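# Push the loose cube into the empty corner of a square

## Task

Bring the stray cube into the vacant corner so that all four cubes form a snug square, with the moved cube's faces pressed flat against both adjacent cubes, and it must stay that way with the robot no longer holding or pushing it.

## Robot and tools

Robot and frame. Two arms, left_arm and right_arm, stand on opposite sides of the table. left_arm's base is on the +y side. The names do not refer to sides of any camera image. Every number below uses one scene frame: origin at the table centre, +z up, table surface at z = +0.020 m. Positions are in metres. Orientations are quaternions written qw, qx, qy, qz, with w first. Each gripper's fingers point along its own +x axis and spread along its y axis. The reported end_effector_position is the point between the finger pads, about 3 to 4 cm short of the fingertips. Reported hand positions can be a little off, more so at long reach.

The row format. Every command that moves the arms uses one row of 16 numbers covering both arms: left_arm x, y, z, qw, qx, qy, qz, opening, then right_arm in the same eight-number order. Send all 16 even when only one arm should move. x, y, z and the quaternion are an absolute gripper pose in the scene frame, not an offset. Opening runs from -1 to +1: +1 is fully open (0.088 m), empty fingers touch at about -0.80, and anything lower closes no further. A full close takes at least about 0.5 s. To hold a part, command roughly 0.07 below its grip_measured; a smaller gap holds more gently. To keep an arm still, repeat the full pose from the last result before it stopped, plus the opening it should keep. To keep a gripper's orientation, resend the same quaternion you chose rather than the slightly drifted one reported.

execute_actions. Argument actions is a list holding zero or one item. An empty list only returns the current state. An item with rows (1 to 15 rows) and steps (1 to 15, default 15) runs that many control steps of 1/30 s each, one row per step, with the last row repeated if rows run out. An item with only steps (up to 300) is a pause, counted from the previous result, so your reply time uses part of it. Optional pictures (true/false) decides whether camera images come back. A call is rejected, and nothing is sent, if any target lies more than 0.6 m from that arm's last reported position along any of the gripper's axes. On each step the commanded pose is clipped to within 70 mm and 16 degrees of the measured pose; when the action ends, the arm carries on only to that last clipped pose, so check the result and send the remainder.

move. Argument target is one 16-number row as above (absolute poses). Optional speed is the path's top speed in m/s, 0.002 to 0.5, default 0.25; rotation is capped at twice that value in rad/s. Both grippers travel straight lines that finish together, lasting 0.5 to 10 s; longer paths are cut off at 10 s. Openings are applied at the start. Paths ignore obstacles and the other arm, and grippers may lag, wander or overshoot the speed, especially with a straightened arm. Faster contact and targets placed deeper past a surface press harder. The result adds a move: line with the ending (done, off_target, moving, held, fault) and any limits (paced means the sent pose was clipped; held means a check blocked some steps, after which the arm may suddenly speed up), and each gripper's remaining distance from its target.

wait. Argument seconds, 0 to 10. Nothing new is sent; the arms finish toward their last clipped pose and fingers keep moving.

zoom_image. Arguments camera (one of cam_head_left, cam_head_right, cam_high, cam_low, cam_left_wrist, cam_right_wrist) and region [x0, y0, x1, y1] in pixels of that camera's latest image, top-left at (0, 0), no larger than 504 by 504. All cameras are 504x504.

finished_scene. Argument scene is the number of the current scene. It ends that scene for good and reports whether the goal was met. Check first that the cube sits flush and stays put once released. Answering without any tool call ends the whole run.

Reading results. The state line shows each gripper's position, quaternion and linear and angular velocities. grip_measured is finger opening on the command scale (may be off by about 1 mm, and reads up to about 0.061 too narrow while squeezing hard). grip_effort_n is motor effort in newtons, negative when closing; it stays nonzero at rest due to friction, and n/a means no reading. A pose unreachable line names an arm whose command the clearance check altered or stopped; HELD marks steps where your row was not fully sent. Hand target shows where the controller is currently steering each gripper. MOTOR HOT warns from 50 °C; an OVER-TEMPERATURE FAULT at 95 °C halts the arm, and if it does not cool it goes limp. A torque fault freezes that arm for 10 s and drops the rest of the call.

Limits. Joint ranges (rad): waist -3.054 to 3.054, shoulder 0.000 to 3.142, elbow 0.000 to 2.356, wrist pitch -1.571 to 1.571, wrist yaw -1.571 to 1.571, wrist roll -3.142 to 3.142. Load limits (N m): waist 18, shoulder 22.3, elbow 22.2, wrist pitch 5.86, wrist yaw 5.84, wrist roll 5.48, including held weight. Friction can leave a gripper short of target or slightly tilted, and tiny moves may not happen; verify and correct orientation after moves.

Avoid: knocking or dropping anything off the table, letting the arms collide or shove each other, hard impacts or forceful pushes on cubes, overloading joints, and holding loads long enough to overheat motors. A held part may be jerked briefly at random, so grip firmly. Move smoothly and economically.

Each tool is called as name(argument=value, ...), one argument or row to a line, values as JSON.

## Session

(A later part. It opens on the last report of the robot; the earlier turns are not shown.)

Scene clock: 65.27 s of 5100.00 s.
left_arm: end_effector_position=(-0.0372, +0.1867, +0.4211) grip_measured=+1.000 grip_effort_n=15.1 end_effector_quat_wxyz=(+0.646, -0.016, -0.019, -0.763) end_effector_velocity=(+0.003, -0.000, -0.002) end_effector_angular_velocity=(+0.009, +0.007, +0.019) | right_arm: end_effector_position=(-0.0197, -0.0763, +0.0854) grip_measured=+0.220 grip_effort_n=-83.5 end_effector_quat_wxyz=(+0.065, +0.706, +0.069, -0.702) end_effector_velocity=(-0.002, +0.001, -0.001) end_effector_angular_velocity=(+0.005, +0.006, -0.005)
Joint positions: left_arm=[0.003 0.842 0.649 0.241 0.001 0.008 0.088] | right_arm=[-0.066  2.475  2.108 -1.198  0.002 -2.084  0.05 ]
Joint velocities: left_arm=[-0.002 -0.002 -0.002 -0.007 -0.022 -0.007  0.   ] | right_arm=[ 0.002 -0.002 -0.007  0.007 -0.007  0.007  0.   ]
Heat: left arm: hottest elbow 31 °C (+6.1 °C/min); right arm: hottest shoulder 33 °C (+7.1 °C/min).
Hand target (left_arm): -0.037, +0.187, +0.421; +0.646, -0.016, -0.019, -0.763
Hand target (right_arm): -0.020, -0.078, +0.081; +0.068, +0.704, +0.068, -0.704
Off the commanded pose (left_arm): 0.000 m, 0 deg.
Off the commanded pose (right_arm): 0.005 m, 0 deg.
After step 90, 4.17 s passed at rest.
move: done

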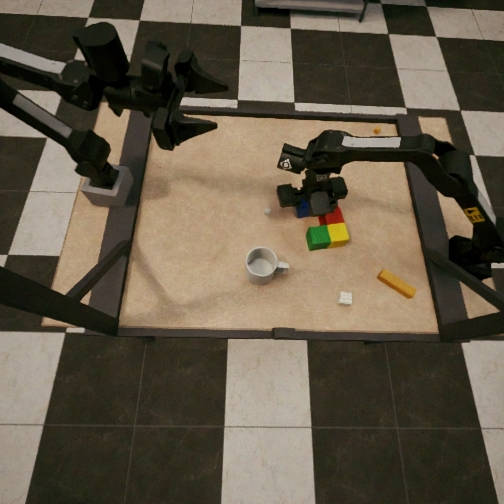

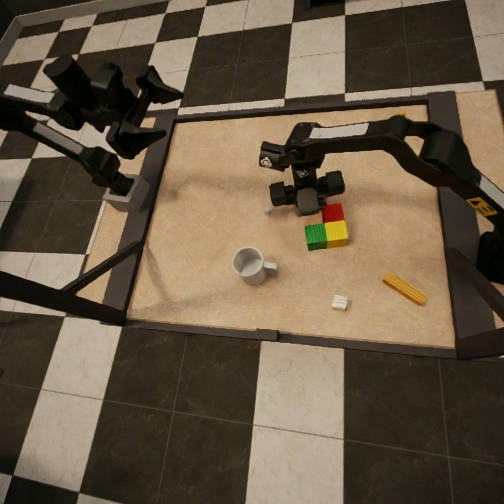

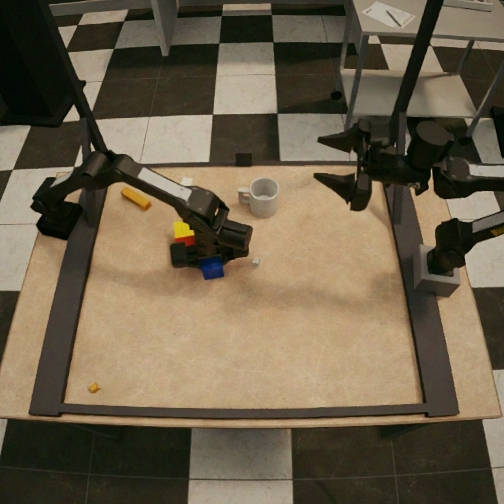

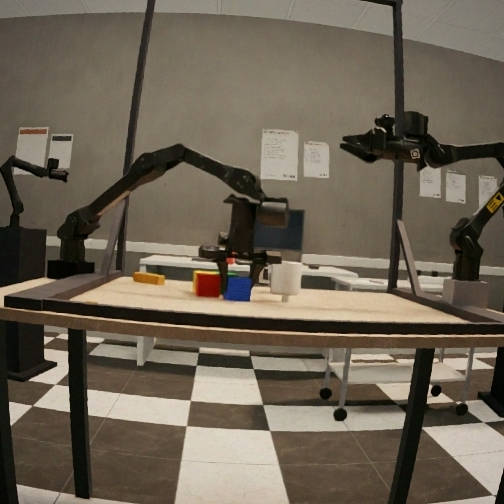

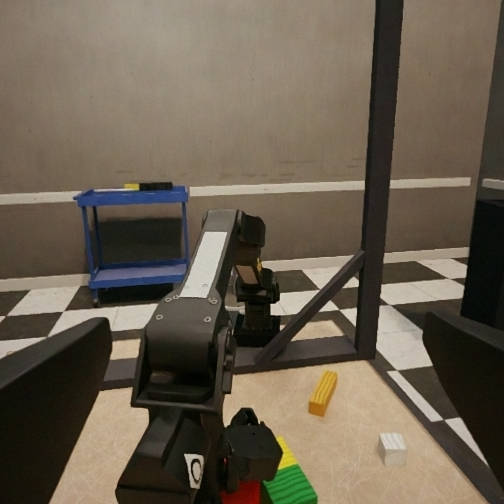

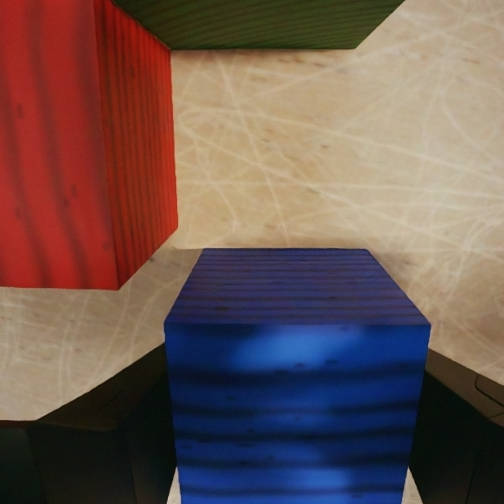

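move(
  target=[-0.0372,0.1867,0.4211,0.646,-0.016,-0.019,-0.763,1, -0.02,-0.078,0.081,-0.068,-0.704,-0.068,0.704,0.75],
  speed=0.05,
)

move(
  target=[-0.0372,0.1867,0.4211,0.646,-0.016,-0.019,-0.763,1, 0.032,-0.066,0.085,-0.073,-0.64,-0.062,0.762,0.75],
  speed=0.1,
)

Scene clock: 74.47 s of 5100.00 s.
left_arm: end_effector_position=(-0.0372, +0.1867, +0.4211) grip_measured=+1.000 grip_effort_n=15.6 end_effector_quat_wxyz=(+0.646, -0.016, -0.019, -0.763) end_effector_velocity=(-0.002, +0.002, +0.003) end_effector_angular_velocity=(-0.011, +0.009, -0.010) | right_arm: end_effector_position=(-0.0200, -0.0770, +0.0833) grip_measured=+0.747 grip_effort_n=18.4 end_effector_quat_wxyz=(+0.066, +0.705, +0.068, -0.703) end_effector_velocity=(+0.003, +0.000, +0.001) end_effector_angular_velocity=(+0.009, +0.005, +0.015)
Joint positions: left_arm=[0.003 0.842 0.649 0.241 0.001 0.008 0.088] | right_arm=[-0.066  2.474  2.099 -1.191  0.002 -2.084  0.076]
Joint velocities: left_arm=[-0.002 -0.007 -0.002  0.007  0.007 -0.007  0.   ] | right_arm=[-0.007 -0.002 -0.002  0.007 -0.007 -0.022 -0.   ]
Heat: left arm: hottest elbow 31 °C (+4.0 °C/min); right arm: hottest shoulder 34 °C (+8.1 °C/min).
Hand target (left_arm): -0.037, +0.187, +0.421; +0.646, -0.016, -0.019, -0.763
Hand target (right_arm): -0.020, -0.078, +0.081; +0.068, +0.704, +0.068, -0.704
Off the commanded pose (left_arm): 0.000 m, 0 deg.
Off the commanded pose (right_arm): 0.002 m, 0 deg.
After step 90, 5.50 s passed at rest.
move: done

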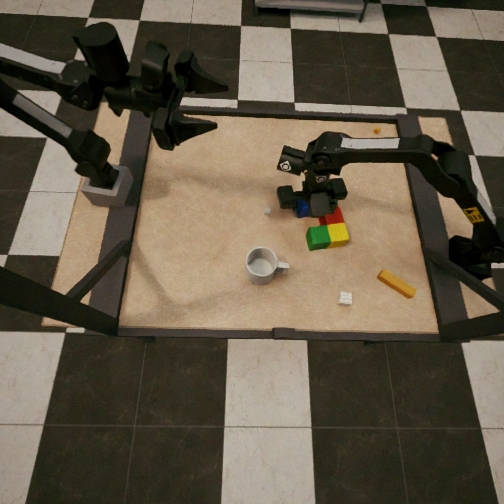

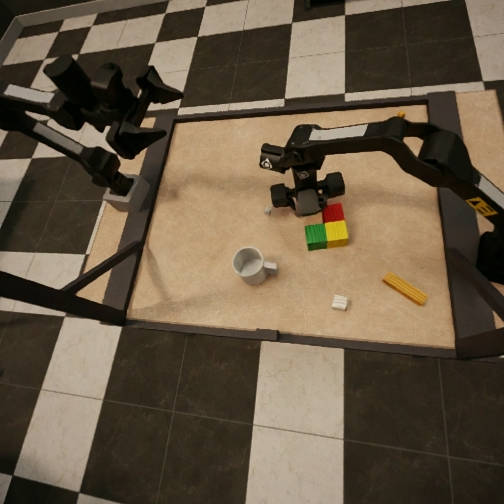

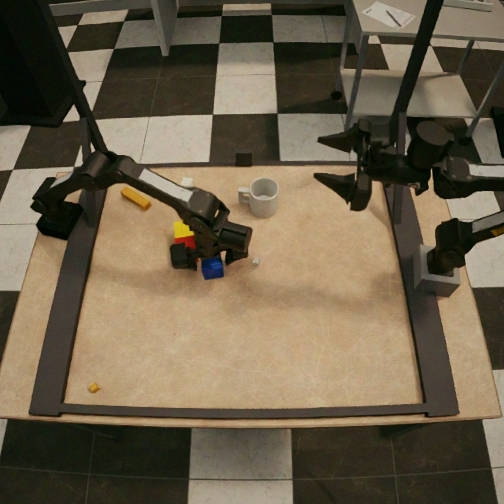

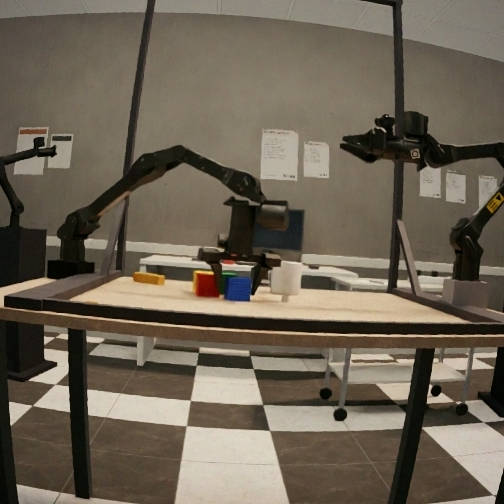

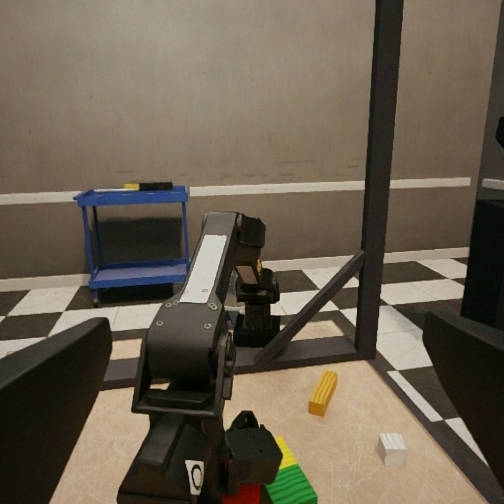

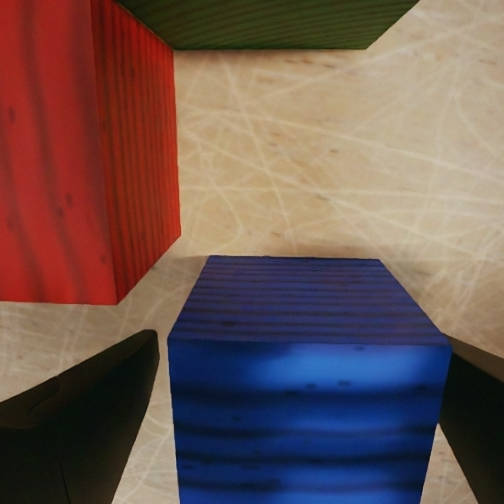

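Scene clock: 75.70 s of 5100.00 s.
left_arm: end_effector_position=(-0.0372, +0.1867, +0.4211) grip_measured=+1.000 grip_effort_n=15.6 end_effector_quat_wxyz=(+0.646, -0.016, -0.019, -0.763) end_effector_velocity=(+0.001, +0.001, -0.001) end_effector_angular_velocity=(+0.004, +0.007, +0.005) | right_arm: end_effector_position=(+0.0320, -0.0682, +0.0904) grip_measured=+0.747 grip_effort_n=18.4 end_effector_quat_wxyz=(+0.027, +0.667, +0.098, -0.738) end_effector_velocity=(+0.003, +0.000, +0.001) end_effector_angular_velocity=(+0.007, +0.005, -0.029)
Joint positions: left_arm=[0.003 0.842 0.649 0.241 0.001 0.008 0.088] | right_arm=[-0.2    2.593  2.342 -1.285 -0.138 -2.202  0.076]
Joint velocities: left_arm=[-0.002 -0.007 -0.002 -0.007 -0.007 -0.007  0.   ] | right_arm=[-0.007 -0.002 -0.002  0.007 -0.007  0.022  0.   ]
Heat: left arm: hottest elbow 31 °C (+4.0 °C/min); right arm: hottest shoulder 34 °C (+8.0 °C/min).
Hand target (left_arm): -0.037, +0.187, +0.421; +0.646, -0.016, -0.019, -0.763
Hand target (right_arm): +0.031, -0.066, +0.085; +0.029, +0.665, +0.100, -0.739
Off the commanded pose (left_arm): 0.000 m, 0 deg.
Off the commanded pose (right_arm): 0.006 m, 8 deg.
joint sent to its limit (right arm) — the command would take joint 3 (elbow) past its upper limit, so that joint was sent only as far as its limit.
move: off_target (right_arm)

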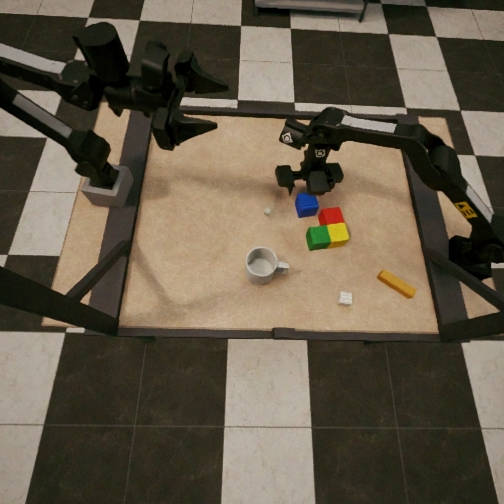

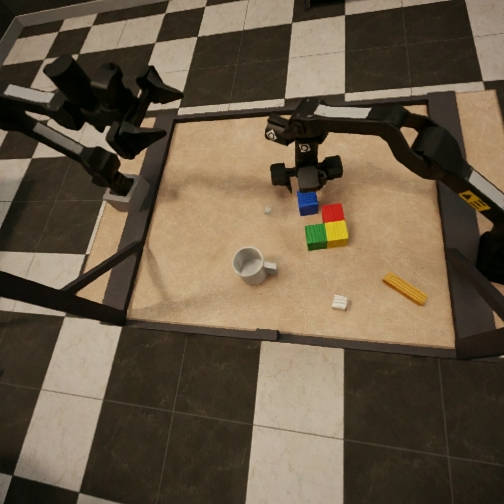

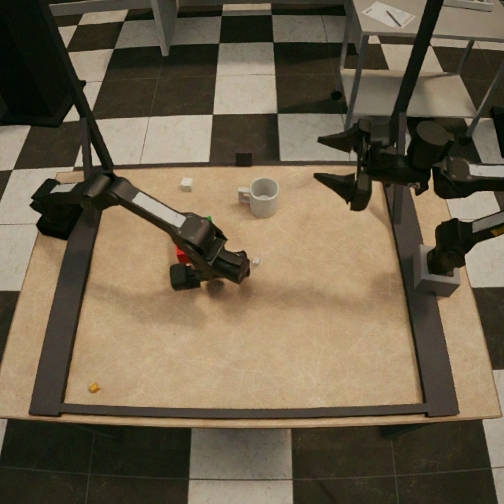

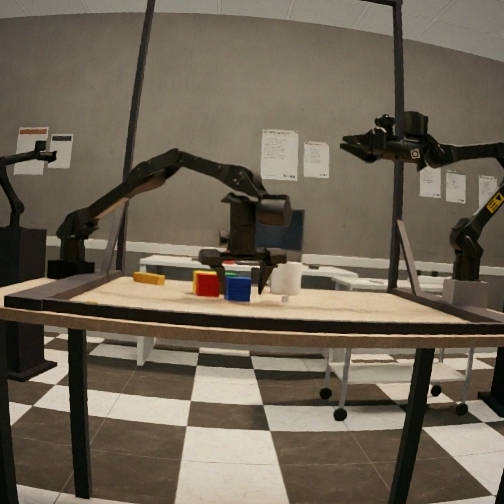

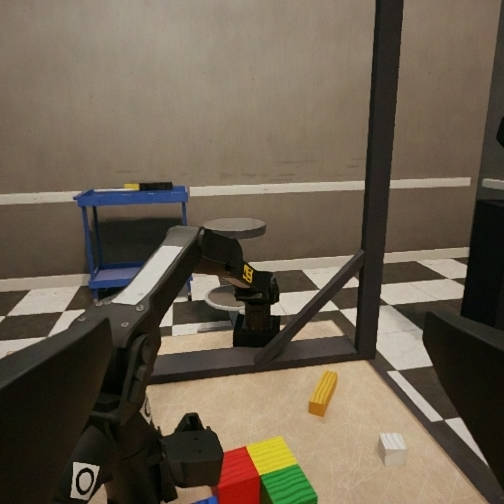

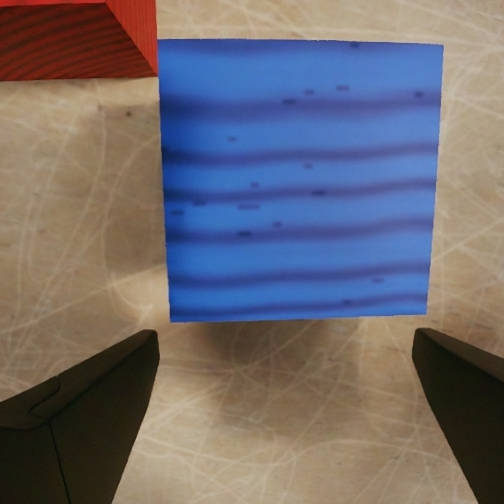

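move(
  target=[-0.0372,0.1867,0.4211,0.646,-0.016,-0.019,-0.763,1, 0.032,-0.066,0.085,-0.073,-0.64,-0.062,0.762,-0.3],
  speed=0.2,
)

move(
  target=[-0.0372,0.1867,0.4211,0.646,-0.016,-0.019,-0.763,1, -0.025,-0.079,0.089,-0.073,-0.64,-0.062,0.762,-0.3],
  speed=0.04,
)

Scene clock: 87.77 s of 5100.00 s.
left_arm: end_effector_position=(-0.0372, +0.1867, +0.4212) grip_measured=+1.000 grip_effort_n=15.6 end_effector_quat_wxyz=(+0.646, -0.016, -0.019, -0.763) end_effector_velocity=(+0.002, +0.000, -0.002) end_effector_angular_velocity=(+0.006, -0.008, +0.010) | right_arm: end_effector_position=(+0.0319, -0.0683, +0.0904) grip_measured=-0.297 grip_effort_n=-11.4 end_effector_quat_wxyz=(+0.027, +0.667, +0.098, -0.738) end_effector_velocity=(-0.001, -0.002, +0.001) end_effector_angular_velocity=(-0.004, +0.010, -0.009)
Joint positions: left_arm=[0.003 0.842 0.649 0.242 0.001 0.008 0.088] | right_arm=[-0.2    2.593  2.342 -1.286 -0.138 -2.203  0.024]
Joint velocities: left_arm=[ 0.002 -0.002 -0.002 -0.007 -0.007  0.007  0.   ] | right_arm=[-0.002 -0.002 -0.002 -0.007 -0.007  0.007 -0.   ]
Heat: left arm: hottest elbow 32 °C (+4.0 °C/min); right arm: hottest shoulder 35 °C (+9.0 °C/min).
Hand target (left_arm): -0.037, +0.187, +0.421; +0.646, -0.016, -0.019, -0.763
Hand target (right_arm): +0.032, -0.067, +0.085; +0.030, +0.665, +0.099, -0.739
Off the commanded pose (left_arm): 0.000 m, 0 deg.
Off the commanded pose (right_arm): 0.006 m, 8 deg.
joint sent to its limit (right arm) — the command would take joint 3 (elbow) past its upper limit, so that joint was sent only as far as its limit.
After step 90, 8.37 s passed at rest.
move: off_target (right_arm)

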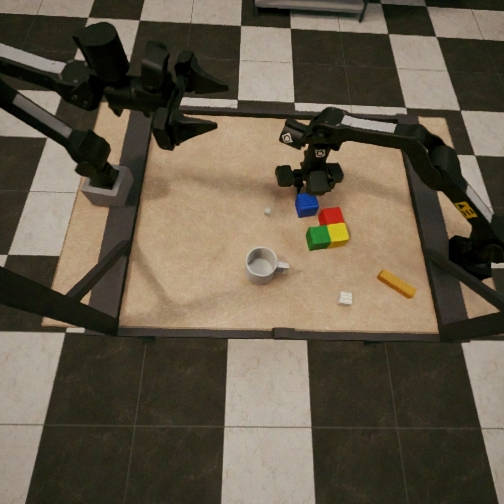

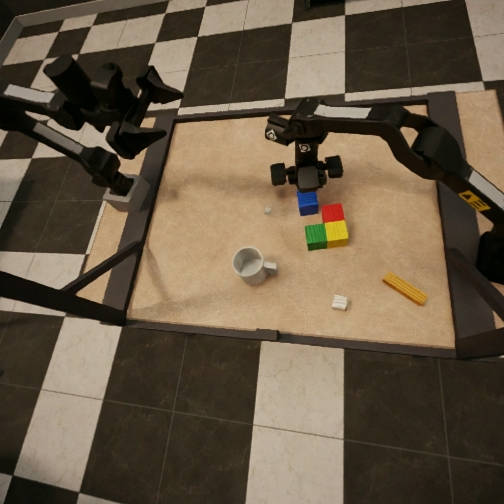

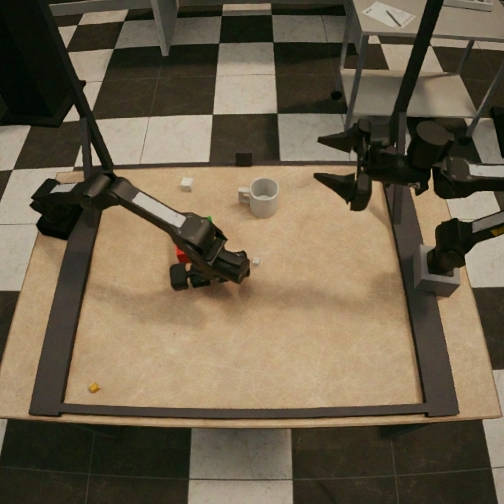

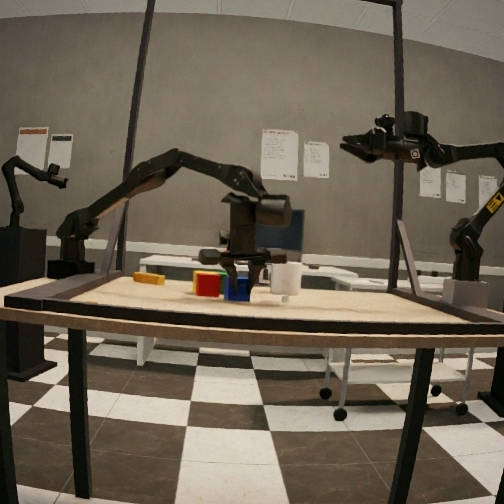

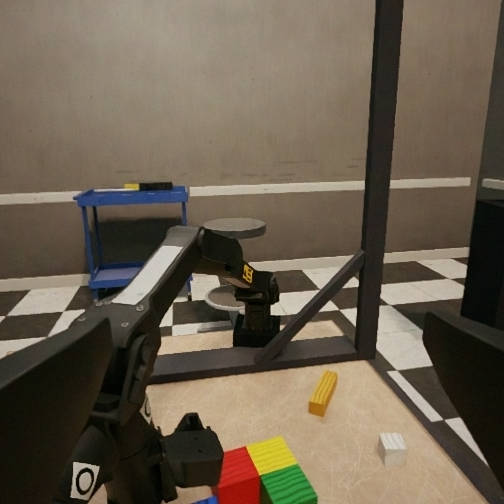

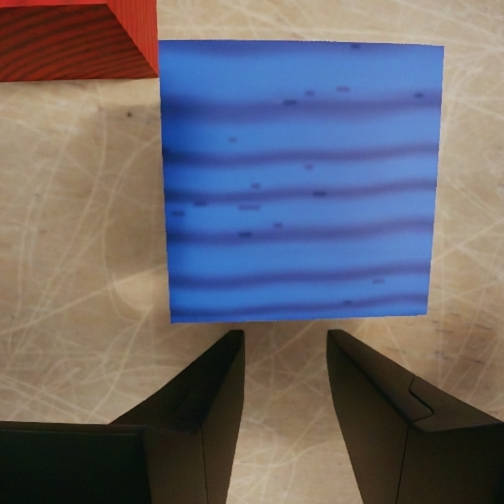

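Scene clock: 89.77 s of 5100.00 s.
left_arm: end_effector_position=(-0.0372, +0.1867, +0.4212) grip_measured=+1.000 grip_effort_n=15.6 end_effector_quat_wxyz=(+0.646, -0.016, -0.019, -0.763) end_effector_velocity=(-0.002, +0.001, -0.004) end_effector_angular_velocity=(+0.013, +0.005, -0.010) | right_arm: end_effector_position=(-0.0230, -0.0795, +0.0802) grip_measured=-0.297 grip_effort_n=-11.4 end_effector_quat_wxyz=(-0.078, -0.640, -0.057, +0.762) end_effector_velocity=(-0.003, -0.001, +0.001) end_effector_angular_velocity=(-0.000, +0.023, -0.012)
Joint positions: left_arm=[0.003 0.842 0.649 0.242 0.001 0.008 0.088] | right_arm=[-0.107  2.593  2.297 -1.379 -0.142 -2.136  0.024]
Joint velocities: left_arm=[-0.002 -0.002 -0.007 -0.007  0.007 -0.007  0.   ] | right_arm=[-0.002 -0.002 -0.002 -0.007 -0.022  0.007 -0.   ]
Heat: left arm: hottest elbow 32 °C (+3.0 °C/min); right arm: hottest shoulder 36 °C (+9.0 °C/min).
Hand target (left_arm): -0.037, +0.187, +0.421; +0.646, -0.016, -0.019, -0.763
Hand target (right_arm): -0.025, -0.079, +0.089; +0.073, +0.640, +0.061, -0.762
Off the commanded pose (left_arm): 0.000 m, 0 deg.
Off the commanded pose (right_arm): 0.009 m, 1 deg.
move: off_target (right_arm)

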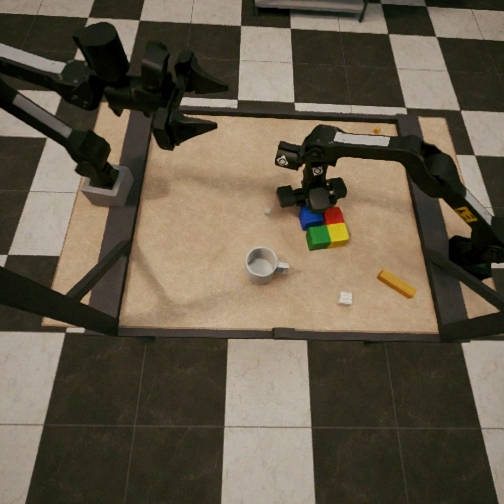

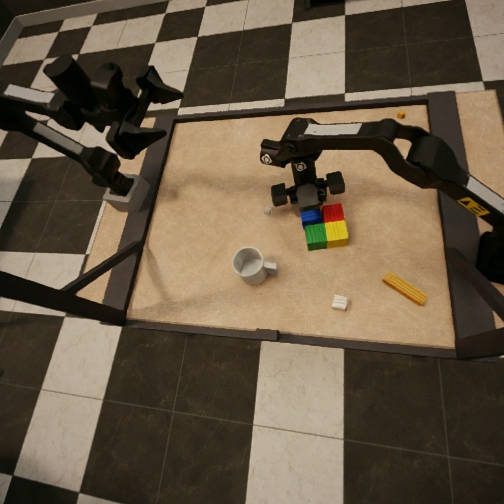

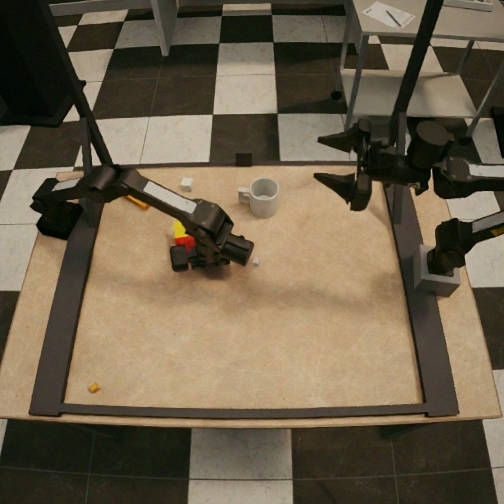

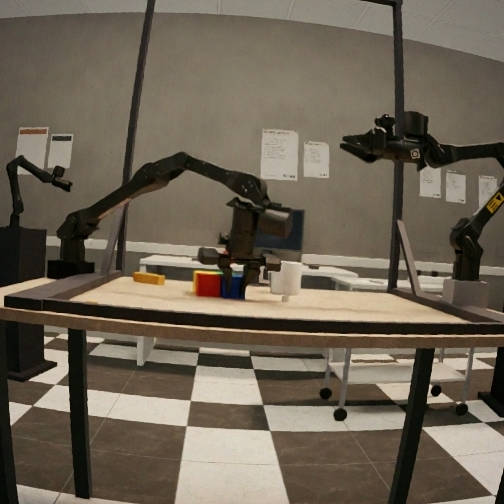

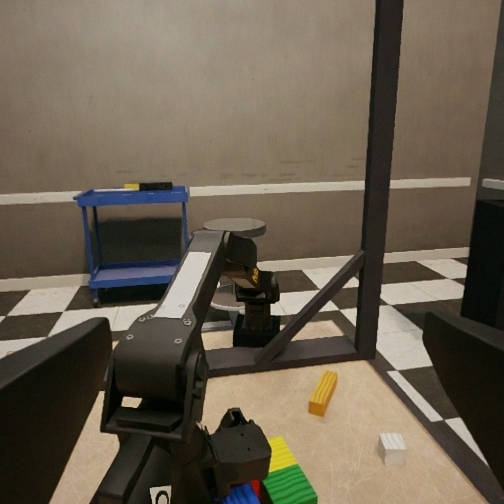

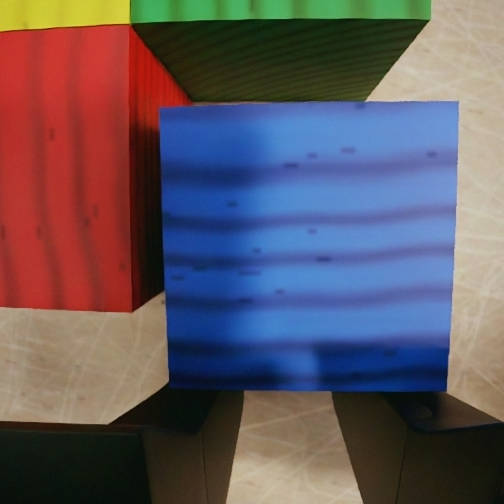

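move(
  target=[-0.0372,0.1867,0.4211,0.646,-0.016,-0.019,-0.763,1, -0.0355,-0.0875,0.091,-0.073,-0.64,-0.062,0.762,-0.3],
  speed=0.015,
)

Scene clock: 98.03 s of 5100.00 s.
left_arm: end_effector_position=(-0.0372, +0.1867, +0.4212) grip_measured=+1.000 grip_effort_n=15.6 end_effector_quat_wxyz=(+0.646, -0.016, -0.019, -0.763) end_effector_velocity=(+0.000, +0.000, -0.004) end_effector_angular_velocity=(+0.016, +0.020, +0.004) | right_arm: end_effector_position=(-0.0338, -0.0892, +0.0813) grip_measured=-0.297 grip_effort_n=-11.4 end_effector_quat_wxyz=(-0.080, -0.638, -0.055, +0.764) end_effector_velocity=(+0.002, -0.000, +0.001) end_effector_angular_velocity=(+0.006, -0.009, +0.006)
Joint positions: left_arm=[0.003 0.842 0.649 0.242 0.001 0.008 0.088] | right_arm=[-0.094  2.522  2.168 -1.326 -0.144 -2.123  0.024]
Joint velocities: left_arm=[-0.002 -0.002 -0.007 -0.007 -0.007 -0.022  0.   ] | right_arm=[-0.002 -0.007 -0.007  0.007  0.007 -0.007 -0.   ]
Heat: left arm: hottest elbow 32 °C (+3.0 °C/min); right arm: hottest shoulder 38 °C (+11.2 °C/min).
Hand target (left_arm): -0.037, +0.187, +0.421; +0.646, -0.016, -0.019, -0.763
Hand target (right_arm): -0.036, -0.088, +0.091; +0.073, +0.640, +0.062, -0.762
Off the commanded pose (left_arm): 0.000 m, 0 deg.
Off the commanded pose (right_arm): 0.010 m, 1 deg.
After step 90, 3.80 s passed at rest.
move: off_target (right_arm)

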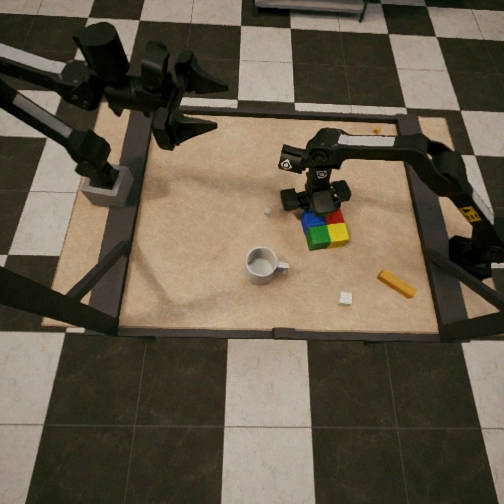

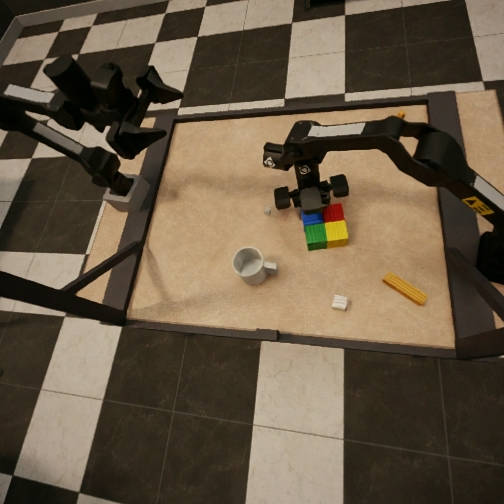

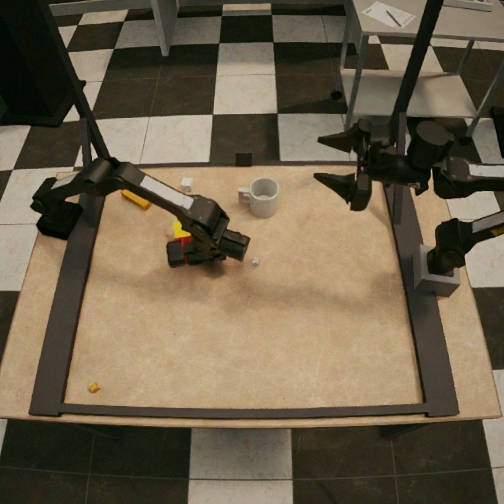

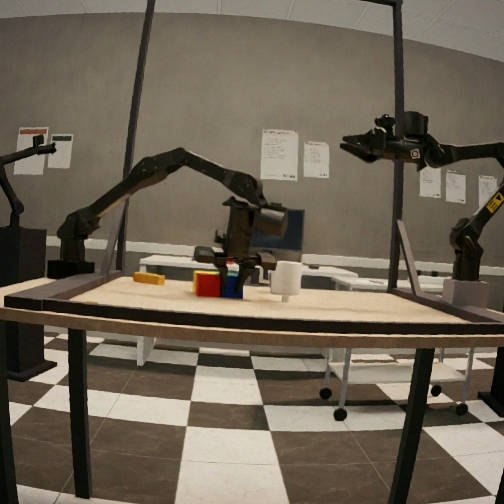

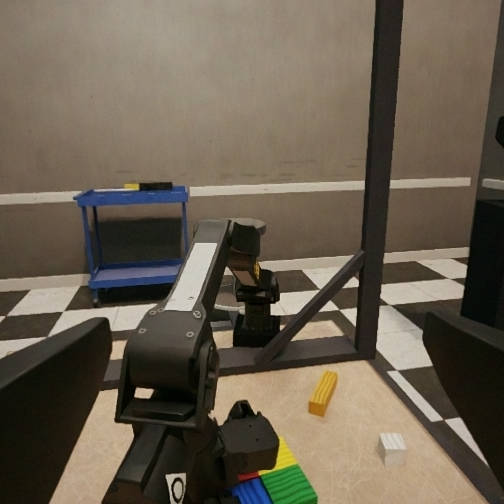

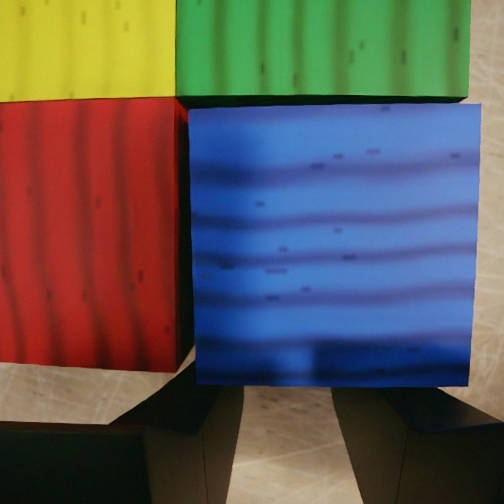

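move(
  target=[-0.0372,0.1867,0.4211,0.646,-0.016,-0.019,-0.763,1, -0.014,-0.083,0.088,-0.068,-0.704,-0.068,0.704,-0.3],
  speed=0.15,
)

move(
  target=[-0.0372,0.1867,0.4211,0.646,-0.016,-0.019,-0.763,1, -0.038,-0.040,0.088,-0.332,-0.624,-0.332,0.624,0.1],
  speed=0.3,
)

Scene clock: 114.10 s of 5100.00 s.
left_arm: end_effector_position=(-0.0372, +0.1867, +0.4212) grip_measured=+1.000 grip_effort_n=15.6 end_effector_quat_wxyz=(+0.646, -0.016, -0.019, -0.763) end_effector_velocity=(+0.000, +0.000, -0.004) end_effector_angular_velocity=(+0.013, +0.006, +0.005) | right_arm: end_effector_position=(-0.0139, -0.0843, +0.0788) grip_measured=-0.297 grip_effort_n=-10.9 end_effector_quat_wxyz=(+0.074, +0.699, +0.063, -0.708) end_effector_velocity=(-0.001, -0.004, -0.007) end_effector_angular_velocity=(-0.013, +0.013, +0.019)
Joint positions: left_arm=[0.003 0.842 0.649 0.242 0.001 0.008 0.088] | right_arm=[-0.085  2.48   2.09  -1.201 -0.005 -2.109  0.024]
Joint velocities: left_arm=[-0.002 -0.002 -0.007 -0.007 -0.007 -0.007  0.   ] | right_arm=[-0.002  0.002 -0.022  0.007 -0.007 -0.022 -0.   ]
Heat: left arm: hottest elbow 32 °C (+2.0 °C/min); right arm: hottest shoulder 42 °C (+12.1 °C/min).
Hand target (left_arm): -0.037, +0.187, +0.421; +0.646, -0.016, -0.019, -0.763
Hand target (right_arm): -0.014, -0.083, +0.088; +0.068, +0.704, +0.068, -0.704
Off the commanded pose (left_arm): 0.000 m, 0 deg.
Off the commanded pose (right_arm): 0.009 m, 1 deg.
After step 90, 12.13 s passed at rest.
move: off_target (right_arm)

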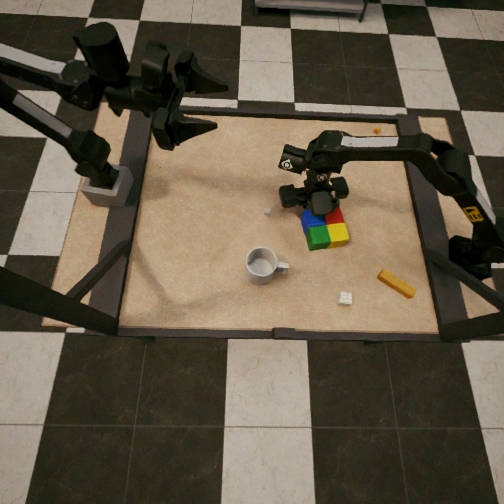

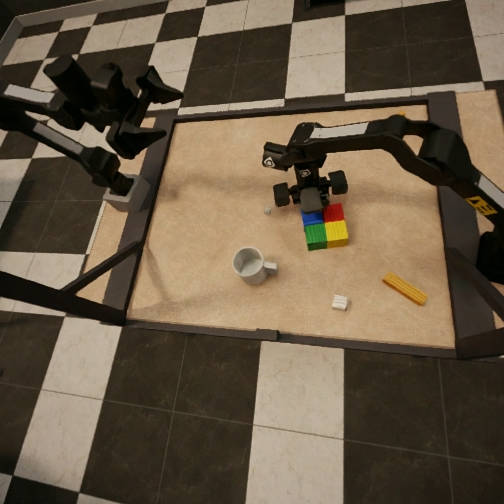

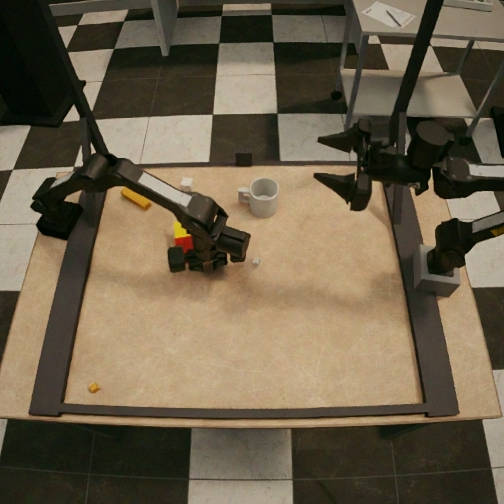

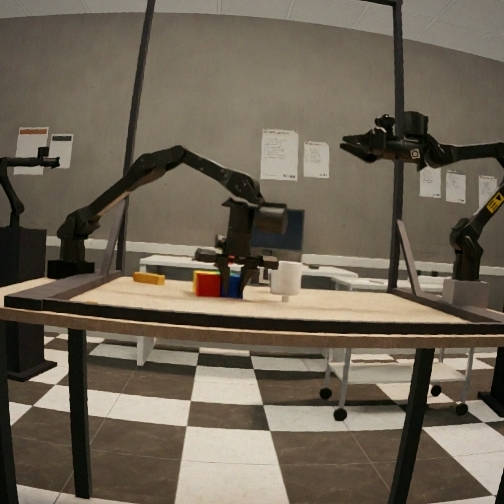

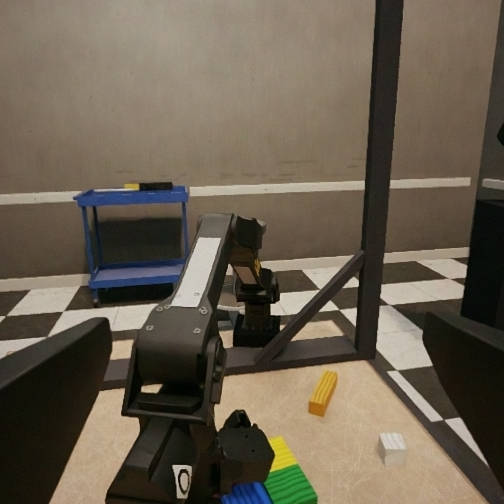

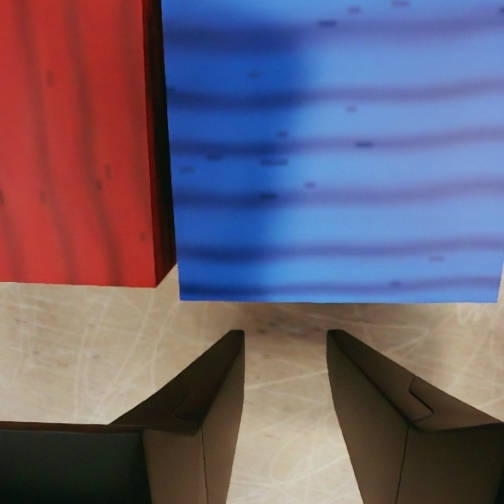

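Scene clock: 115.83 s of 5100.00 s.
left_arm: end_effector_position=(-0.0372, +0.1867, +0.4212) grip_measured=+1.000 grip_effort_n=15.1 end_effector_quat_wxyz=(+0.646, -0.016, -0.019, -0.763) end_effector_velocity=(+0.000, +0.001, +0.004) end_effector_angular_velocity=(-0.020, +0.011, +0.005) | right_arm: end_effector_position=(-0.0382, -0.0422, +0.0925) grip_measured=+0.097 grip_effort_n=17.9 end_effector_quat_wxyz=(+0.318, +0.635, +0.342, -0.615) end_effector_velocity=(+0.004, -0.004, -0.002) end_effector_angular_velocity=(-0.014, -0.005, +0.029)
Joint positions: left_arm=[0.003 0.842 0.649 0.242 0.001 0.008 0.088] | right_arm=[-0.012  2.586  2.342 -1.282 -0.003 -2.811  0.044]
Joint velocities: left_arm=[-0.002 -0.002 -0.002  0.022 -0.007 -0.007  0.   ] | right_arm=[-0.007  0.002 -0.002 -0.007  0.007 -0.037 -0.   ]
Heat: left arm: hottest elbow 32 °C (+2.0 °C/min); right arm: hottest shoulder 42 °C (+11.2 °C/min).
Hand target (left_arm): -0.037, +0.187, +0.421; +0.646, -0.016, -0.019, -0.763
Hand target (right_arm): -0.038, -0.041, +0.088; +0.321, +0.634, +0.343, -0.614
Off the commanded pose (left_arm): 0.000 m, 0 deg.
Off the commanded pose (right_arm): 0.005 m, 3 deg.
joint sent to its limit (right arm) — the command would take joint 3 (elbow) past its upper limit, so that joint was sent only as far as its limit.
move: off_target (right_arm)

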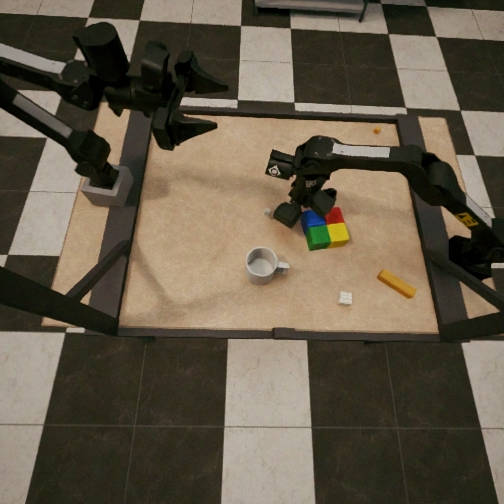

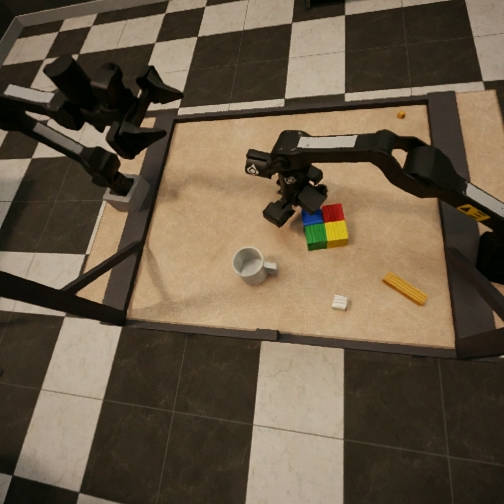

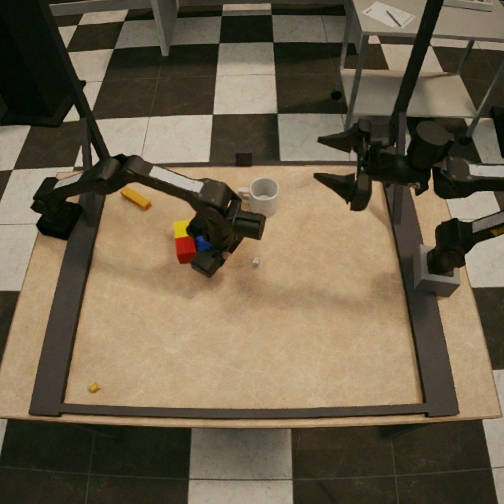

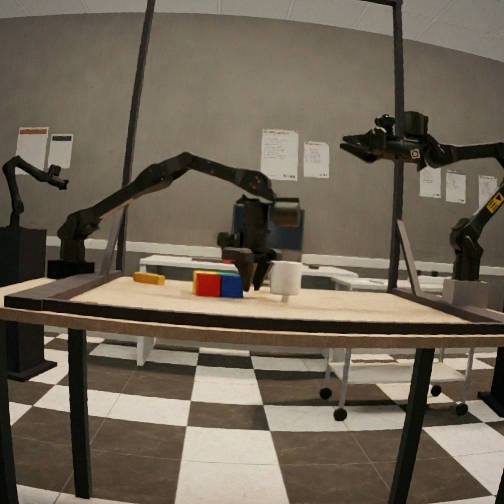

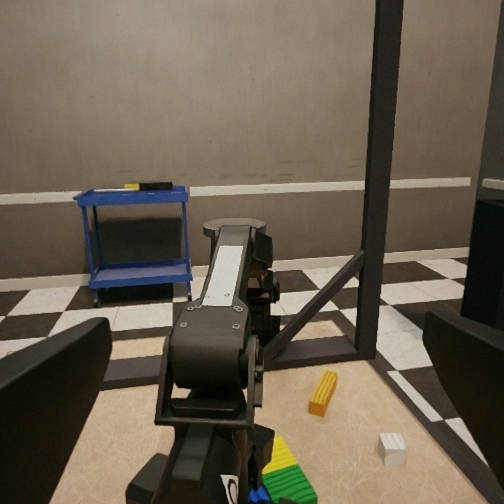

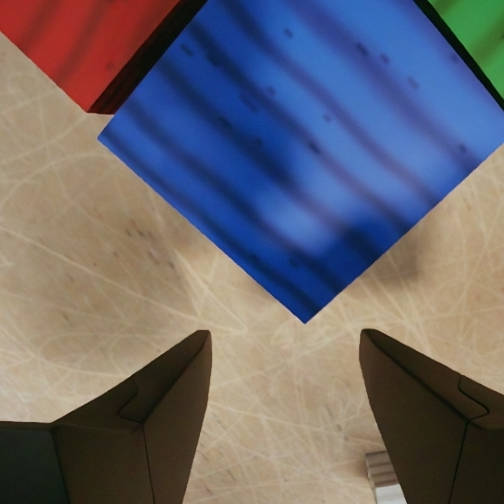

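move(
  target=[-0.0372,0.1867,0.4211,0.646,-0.016,-0.019,-0.763,1, -0.056,-0.0685,0.095,-0.332,-0.624,-0.332,0.624,0.1],
  speed=0.03,
)

Scene clock: 121.63 s of 5100.00 s.
left_arm: end_effector_position=(-0.0372, +0.1867, +0.4212) grip_measured=+1.000 grip_effort_n=15.6 end_effector_quat_wxyz=(+0.646, -0.016, -0.019, -0.763) end_effector_velocity=(+0.000, +0.000, -0.003) end_effector_angular_velocity=(+0.018, +0.005, +0.005) | right_arm: end_effector_position=(-0.0559, -0.0694, +0.0854) grip_measured=+0.097 grip_effort_n=17.9 end_effector_quat_wxyz=(+0.337, +0.618, +0.328, -0.629) end_effector_velocity=(-0.001, -0.004, -0.002) end_effector_angular_velocity=(-0.015, +0.011, +0.005)
Joint positions: left_arm=[0.003 0.842 0.649 0.242 0.001 0.008 0.088] | right_arm=[ 0.009  2.486  2.129 -1.233 -0.003 -2.8    0.044]
Joint velocities: left_arm=[-0.002 -0.002  0.002 -0.022 -0.007 -0.007  0.   ] | right_arm=[-0.002 -0.002 -0.012 -0.007 -0.007 -0.007  0.   ]
Heat: left arm: hottest elbow 32 °C (+1.0 °C/min); right arm: hottest shoulder 42 °C (+10.1 °C/min).
Hand target (left_arm): -0.037, +0.187, +0.421; +0.646, -0.016, -0.019, -0.763
Hand target (right_arm): -0.056, -0.069, +0.095; +0.332, +0.624, +0.332, -0.624
Off the commanded pose (left_arm): 0.000 m, 0 deg.
Off the commanded pose (right_arm): 0.010 m, 1 deg.
After step 90, 1.43 s passed at rest.
move: off_target (right_arm)

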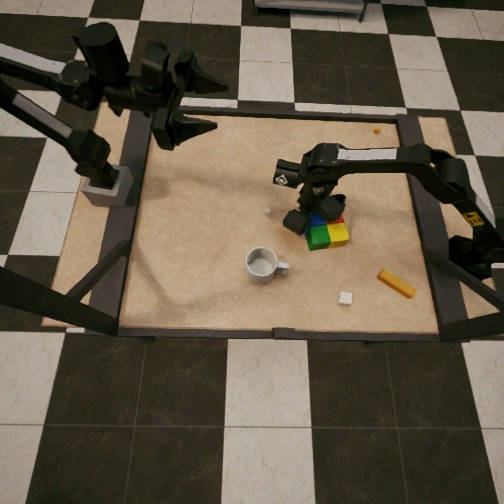

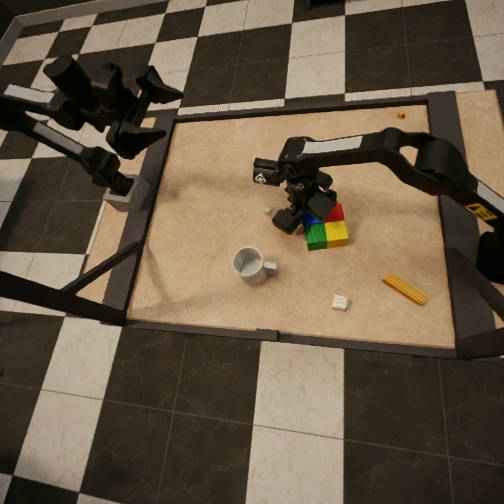

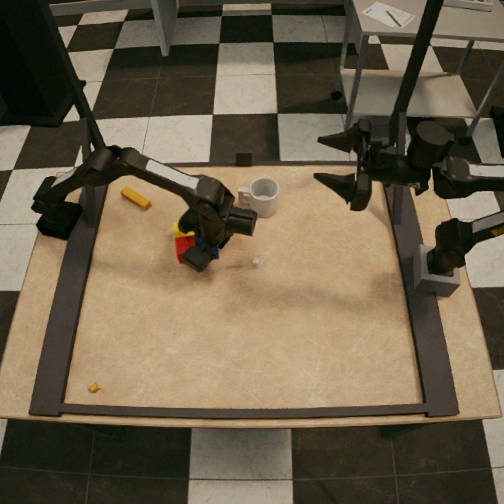

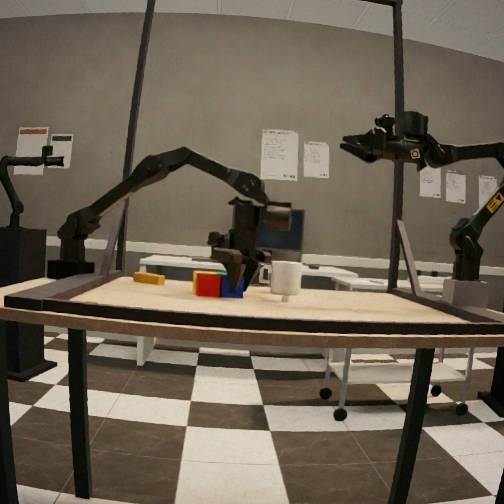

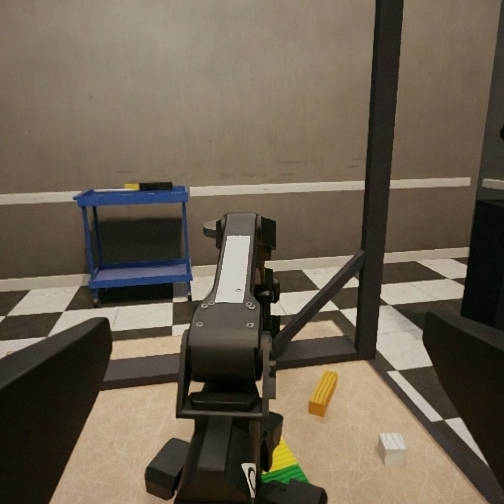

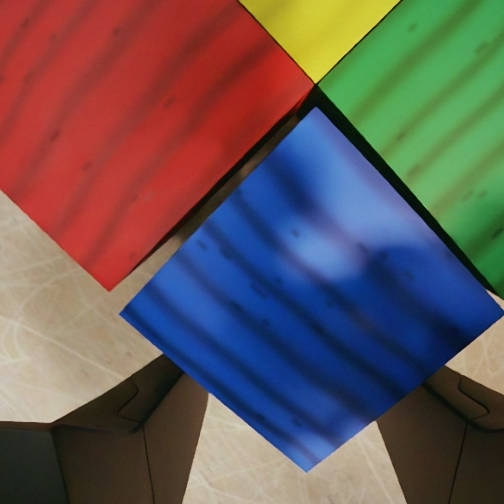

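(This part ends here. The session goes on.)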